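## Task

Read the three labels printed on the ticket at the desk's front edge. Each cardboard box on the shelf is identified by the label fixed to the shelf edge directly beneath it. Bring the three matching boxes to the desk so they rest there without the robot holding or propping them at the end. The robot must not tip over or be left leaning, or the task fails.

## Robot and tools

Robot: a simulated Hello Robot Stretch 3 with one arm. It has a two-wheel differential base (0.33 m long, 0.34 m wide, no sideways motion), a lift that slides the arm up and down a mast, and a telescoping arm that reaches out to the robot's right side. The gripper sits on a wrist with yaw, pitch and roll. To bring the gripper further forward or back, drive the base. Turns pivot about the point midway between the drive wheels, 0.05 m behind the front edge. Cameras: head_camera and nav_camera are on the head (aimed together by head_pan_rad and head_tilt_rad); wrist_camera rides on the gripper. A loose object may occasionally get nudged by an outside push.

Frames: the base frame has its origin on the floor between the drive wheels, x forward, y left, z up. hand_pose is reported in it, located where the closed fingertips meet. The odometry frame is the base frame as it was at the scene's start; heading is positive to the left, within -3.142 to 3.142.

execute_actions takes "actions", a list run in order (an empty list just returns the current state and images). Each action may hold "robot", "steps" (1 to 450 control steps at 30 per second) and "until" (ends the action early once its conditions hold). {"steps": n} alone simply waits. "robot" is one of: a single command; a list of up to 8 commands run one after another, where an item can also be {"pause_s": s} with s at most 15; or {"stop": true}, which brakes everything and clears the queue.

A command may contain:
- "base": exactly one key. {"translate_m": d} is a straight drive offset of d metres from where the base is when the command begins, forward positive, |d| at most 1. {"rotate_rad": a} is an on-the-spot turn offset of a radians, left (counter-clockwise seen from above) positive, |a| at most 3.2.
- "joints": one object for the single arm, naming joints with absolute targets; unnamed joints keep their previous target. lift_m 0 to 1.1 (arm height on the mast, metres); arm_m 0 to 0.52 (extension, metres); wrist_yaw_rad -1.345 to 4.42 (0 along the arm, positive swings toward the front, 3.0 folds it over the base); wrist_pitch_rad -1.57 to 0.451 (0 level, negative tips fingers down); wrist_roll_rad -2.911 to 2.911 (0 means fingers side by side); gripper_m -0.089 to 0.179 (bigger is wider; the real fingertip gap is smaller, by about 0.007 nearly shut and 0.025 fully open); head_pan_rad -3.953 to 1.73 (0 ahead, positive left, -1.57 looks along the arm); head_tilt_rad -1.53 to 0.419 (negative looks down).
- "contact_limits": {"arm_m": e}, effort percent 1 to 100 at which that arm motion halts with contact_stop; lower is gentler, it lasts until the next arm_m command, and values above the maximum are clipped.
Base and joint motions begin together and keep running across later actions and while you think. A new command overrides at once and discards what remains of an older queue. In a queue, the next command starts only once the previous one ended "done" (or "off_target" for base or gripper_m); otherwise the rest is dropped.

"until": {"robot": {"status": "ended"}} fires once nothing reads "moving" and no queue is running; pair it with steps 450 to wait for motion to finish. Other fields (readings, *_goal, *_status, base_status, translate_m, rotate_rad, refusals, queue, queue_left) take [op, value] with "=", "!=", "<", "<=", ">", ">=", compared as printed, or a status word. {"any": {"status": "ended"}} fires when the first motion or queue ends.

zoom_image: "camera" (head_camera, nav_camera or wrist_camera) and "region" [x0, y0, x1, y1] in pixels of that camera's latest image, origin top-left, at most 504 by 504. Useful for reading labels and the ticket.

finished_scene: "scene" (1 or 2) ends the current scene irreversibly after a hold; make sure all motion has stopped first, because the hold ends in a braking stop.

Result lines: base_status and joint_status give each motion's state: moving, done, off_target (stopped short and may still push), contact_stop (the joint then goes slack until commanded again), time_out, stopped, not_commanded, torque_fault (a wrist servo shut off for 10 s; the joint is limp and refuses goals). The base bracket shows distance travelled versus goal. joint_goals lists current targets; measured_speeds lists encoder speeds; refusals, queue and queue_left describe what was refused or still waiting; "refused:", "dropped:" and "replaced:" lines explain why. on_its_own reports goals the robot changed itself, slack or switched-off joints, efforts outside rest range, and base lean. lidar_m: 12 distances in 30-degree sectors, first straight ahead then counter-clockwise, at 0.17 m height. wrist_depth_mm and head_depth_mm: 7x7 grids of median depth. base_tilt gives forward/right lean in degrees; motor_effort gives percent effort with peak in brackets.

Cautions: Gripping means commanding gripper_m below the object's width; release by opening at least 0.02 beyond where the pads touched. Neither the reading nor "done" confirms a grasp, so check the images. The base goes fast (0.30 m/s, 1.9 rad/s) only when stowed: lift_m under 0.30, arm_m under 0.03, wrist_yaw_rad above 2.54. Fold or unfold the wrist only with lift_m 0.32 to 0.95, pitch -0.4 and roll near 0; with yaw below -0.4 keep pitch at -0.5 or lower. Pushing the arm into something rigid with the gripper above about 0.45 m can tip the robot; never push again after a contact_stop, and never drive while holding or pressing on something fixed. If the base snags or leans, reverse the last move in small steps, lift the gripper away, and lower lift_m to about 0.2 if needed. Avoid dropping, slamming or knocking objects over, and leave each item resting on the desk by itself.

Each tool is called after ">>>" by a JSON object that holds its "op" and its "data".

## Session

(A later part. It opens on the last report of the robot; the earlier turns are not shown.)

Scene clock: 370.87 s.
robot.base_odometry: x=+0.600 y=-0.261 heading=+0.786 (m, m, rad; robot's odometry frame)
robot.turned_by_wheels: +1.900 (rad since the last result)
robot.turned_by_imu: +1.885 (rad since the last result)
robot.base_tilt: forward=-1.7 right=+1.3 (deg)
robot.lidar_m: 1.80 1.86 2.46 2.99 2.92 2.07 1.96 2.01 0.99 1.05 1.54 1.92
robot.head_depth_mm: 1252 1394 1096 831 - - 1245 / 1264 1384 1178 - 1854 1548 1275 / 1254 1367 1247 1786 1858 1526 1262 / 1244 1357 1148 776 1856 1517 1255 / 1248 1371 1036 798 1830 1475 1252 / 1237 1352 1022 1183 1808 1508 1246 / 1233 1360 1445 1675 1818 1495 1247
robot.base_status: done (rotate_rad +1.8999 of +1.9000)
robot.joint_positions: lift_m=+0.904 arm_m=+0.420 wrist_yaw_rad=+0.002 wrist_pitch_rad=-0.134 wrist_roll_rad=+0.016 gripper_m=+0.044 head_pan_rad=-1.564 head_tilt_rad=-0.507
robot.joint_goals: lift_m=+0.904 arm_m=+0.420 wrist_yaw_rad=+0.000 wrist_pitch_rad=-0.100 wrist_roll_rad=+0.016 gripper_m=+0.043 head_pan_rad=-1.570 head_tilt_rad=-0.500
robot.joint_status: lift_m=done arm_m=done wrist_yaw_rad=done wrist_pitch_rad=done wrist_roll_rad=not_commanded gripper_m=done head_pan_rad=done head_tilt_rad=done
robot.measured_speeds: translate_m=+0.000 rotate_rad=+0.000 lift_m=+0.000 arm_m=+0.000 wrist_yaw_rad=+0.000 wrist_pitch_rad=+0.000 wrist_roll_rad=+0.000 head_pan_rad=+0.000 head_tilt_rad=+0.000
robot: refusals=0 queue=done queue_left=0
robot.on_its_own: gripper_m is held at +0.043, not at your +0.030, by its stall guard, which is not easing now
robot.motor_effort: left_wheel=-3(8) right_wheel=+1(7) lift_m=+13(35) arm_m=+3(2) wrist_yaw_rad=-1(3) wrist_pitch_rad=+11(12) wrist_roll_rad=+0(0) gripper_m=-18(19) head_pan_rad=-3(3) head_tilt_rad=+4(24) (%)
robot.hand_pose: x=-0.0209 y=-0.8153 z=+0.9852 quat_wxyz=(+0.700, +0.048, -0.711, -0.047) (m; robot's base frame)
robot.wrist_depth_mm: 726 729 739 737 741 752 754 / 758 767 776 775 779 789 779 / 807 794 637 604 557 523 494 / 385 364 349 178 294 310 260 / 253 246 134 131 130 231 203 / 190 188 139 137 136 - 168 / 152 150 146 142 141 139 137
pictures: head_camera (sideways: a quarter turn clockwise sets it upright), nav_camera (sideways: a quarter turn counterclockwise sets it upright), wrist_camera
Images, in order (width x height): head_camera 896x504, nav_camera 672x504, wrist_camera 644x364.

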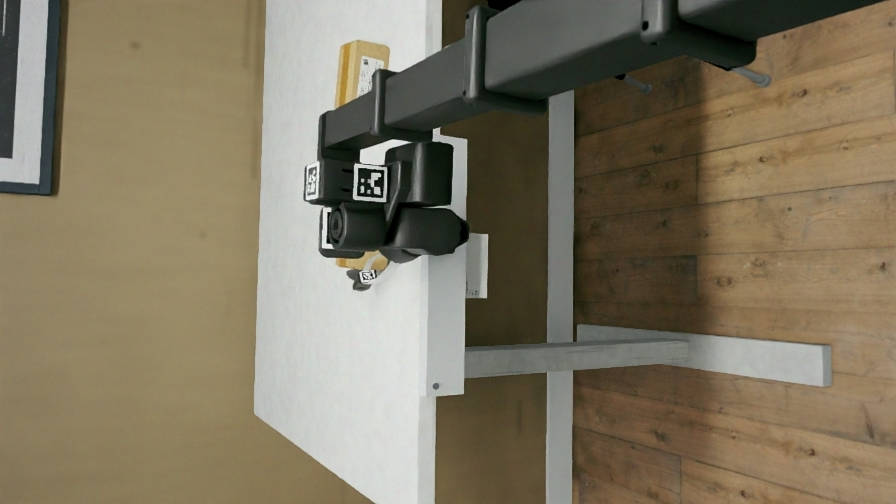

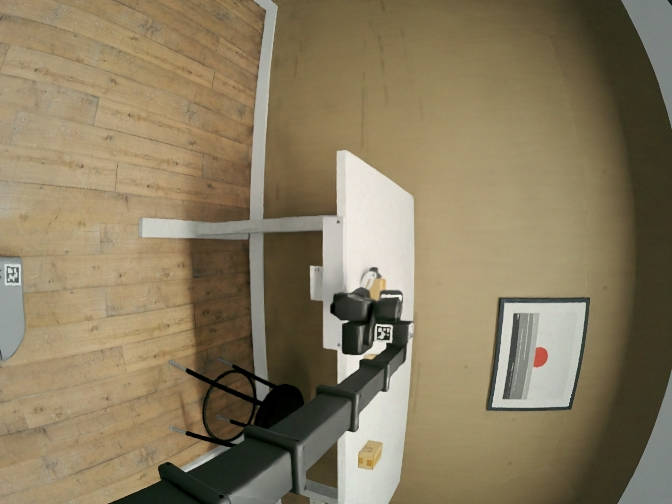

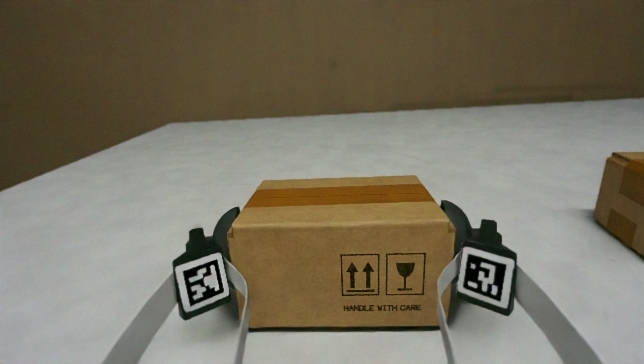

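>>> {"op": "execute_actions", "data": {"actions": [{"robot":[{"joints":{"gripper_m":0.15}},{"joints":{"arm_m":0.25,"lift_m":0.92}}],"steps":450,"until":{"robot":{"status":"ended"}}}]}}

>>> {"op": "finished_scene", "data": {"scene": 1}}

Scene clock: 379.43 s.
robot.base_odometry: x=+0.600 y=-0.261 heading=+0.786 (m, m, rad; robot's odometry frame)
robot.turned_by_wheels: +0.000 (rad since the last result)
robot.turned_by_imu: +0.001 (rad since the last result)
robot.base_tilt: forward=-1.8 right=+1.3 (deg)
robot.lidar_m: 1.80 1.86 2.46 3.00 2.93 2.07 1.96 2.01 0.99 1.05 1.54 1.92
robot.head_depth_mm: 1267 1386 1096 790 - 1460 1265 / 1258 1371 1088 - 1867 1540 1269 / 1241 1378 1074 - 1857 1526 1259 / 1243 1372 1062 770 1851 1520 1262 / 1235 1360 1034 799 1834 1470 1250 / 1233 1352 1022 1181 1821 1504 1252 / 1232 1351 1429 1677 1810 1494 1249
robot.base_status: done (rotate_rad +1.8999 of +1.9000)
robot.joint_positions: lift_m=+0.919 arm_m=+0.250 wrist_yaw_rad=+0.002 wrist_pitch_rad=-0.123 wrist_roll_rad=+0.016 gripper_m=+0.150 head_pan_rad=-1.564 head_tilt_rad=-0.507
robot.joint_goals: lift_m=+0.920 arm_m=+0.250 wrist_yaw_rad=+0.000 wrist_pitch_rad=-0.100 wrist_roll_rad=+0.016 gripper_m=+0.150 head_pan_rad=-1.570 head_tilt_rad=-0.500
robot.joint_status: lift_m=done arm_m=done wrist_yaw_rad=done wrist_pitch_rad=done wrist_roll_rad=not_commanded gripper_m=done head_pan_rad=done head_tilt_rad=done
robot.measured_speeds: translate_m=+0.000 rotate_rad=+0.000 lift_m=+0.000 arm_m=+0.000 wrist_yaw_rad=+0.000 wrist_pitch_rad=+0.000 wrist_roll_rad=+0.000 head_pan_rad=+0.000 head_tilt_rad=+0.000
robot: refusals=0 queue=done queue_left=0
robot.motor_effort: left_wheel=-2(3) right_wheel=+1(1) lift_m=+33(36) arm_m=-4(5) wrist_yaw_rad=-1(0) wrist_pitch_rad=+7(11) wrist_roll_rad=+0(0) gripper_m=+1(84) head_pan_rad=-4(3) head_tilt_rad=+4(3) (%)
robot.hand_pose: x=-0.0209 y=-0.6467 z=+1.0028 quat_wxyz=(+0.700, +0.044, -0.711, -0.043) (m; robot's base frame)
robot.wrist_depth_mm: 877 873 891 895 890 896 917 / 906 920 921 916 920 933 962 / 960 961 781 723 670 636 592 / - 435 416 304 378 330 323 / 301 301 284 274 265 266 253 / 234 - 222 221 222 223 - / - 230 229 230 - - 646
pictures: head_camera (sideways: a quarter turn clockwise sets it upright), nav_camera (sideways: a quarter turn counterclockwise sets it upright), wrist_camera
Images, in order (width x height): head_camera 896x504, nav_camera 672x504, wrist_camera 644x364.

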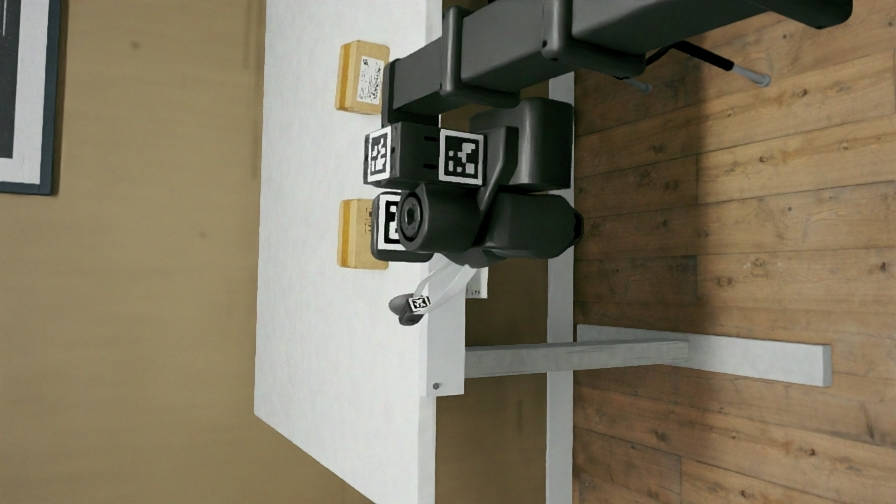

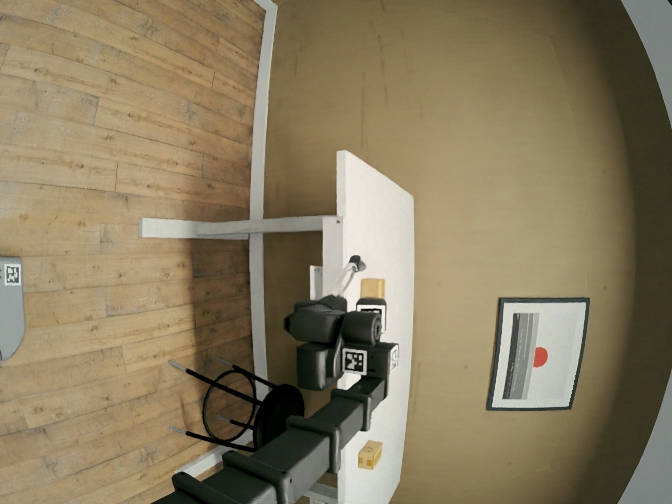

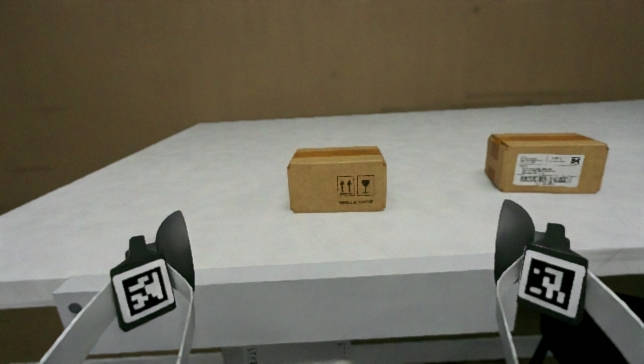

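The scene is finished: the task was done.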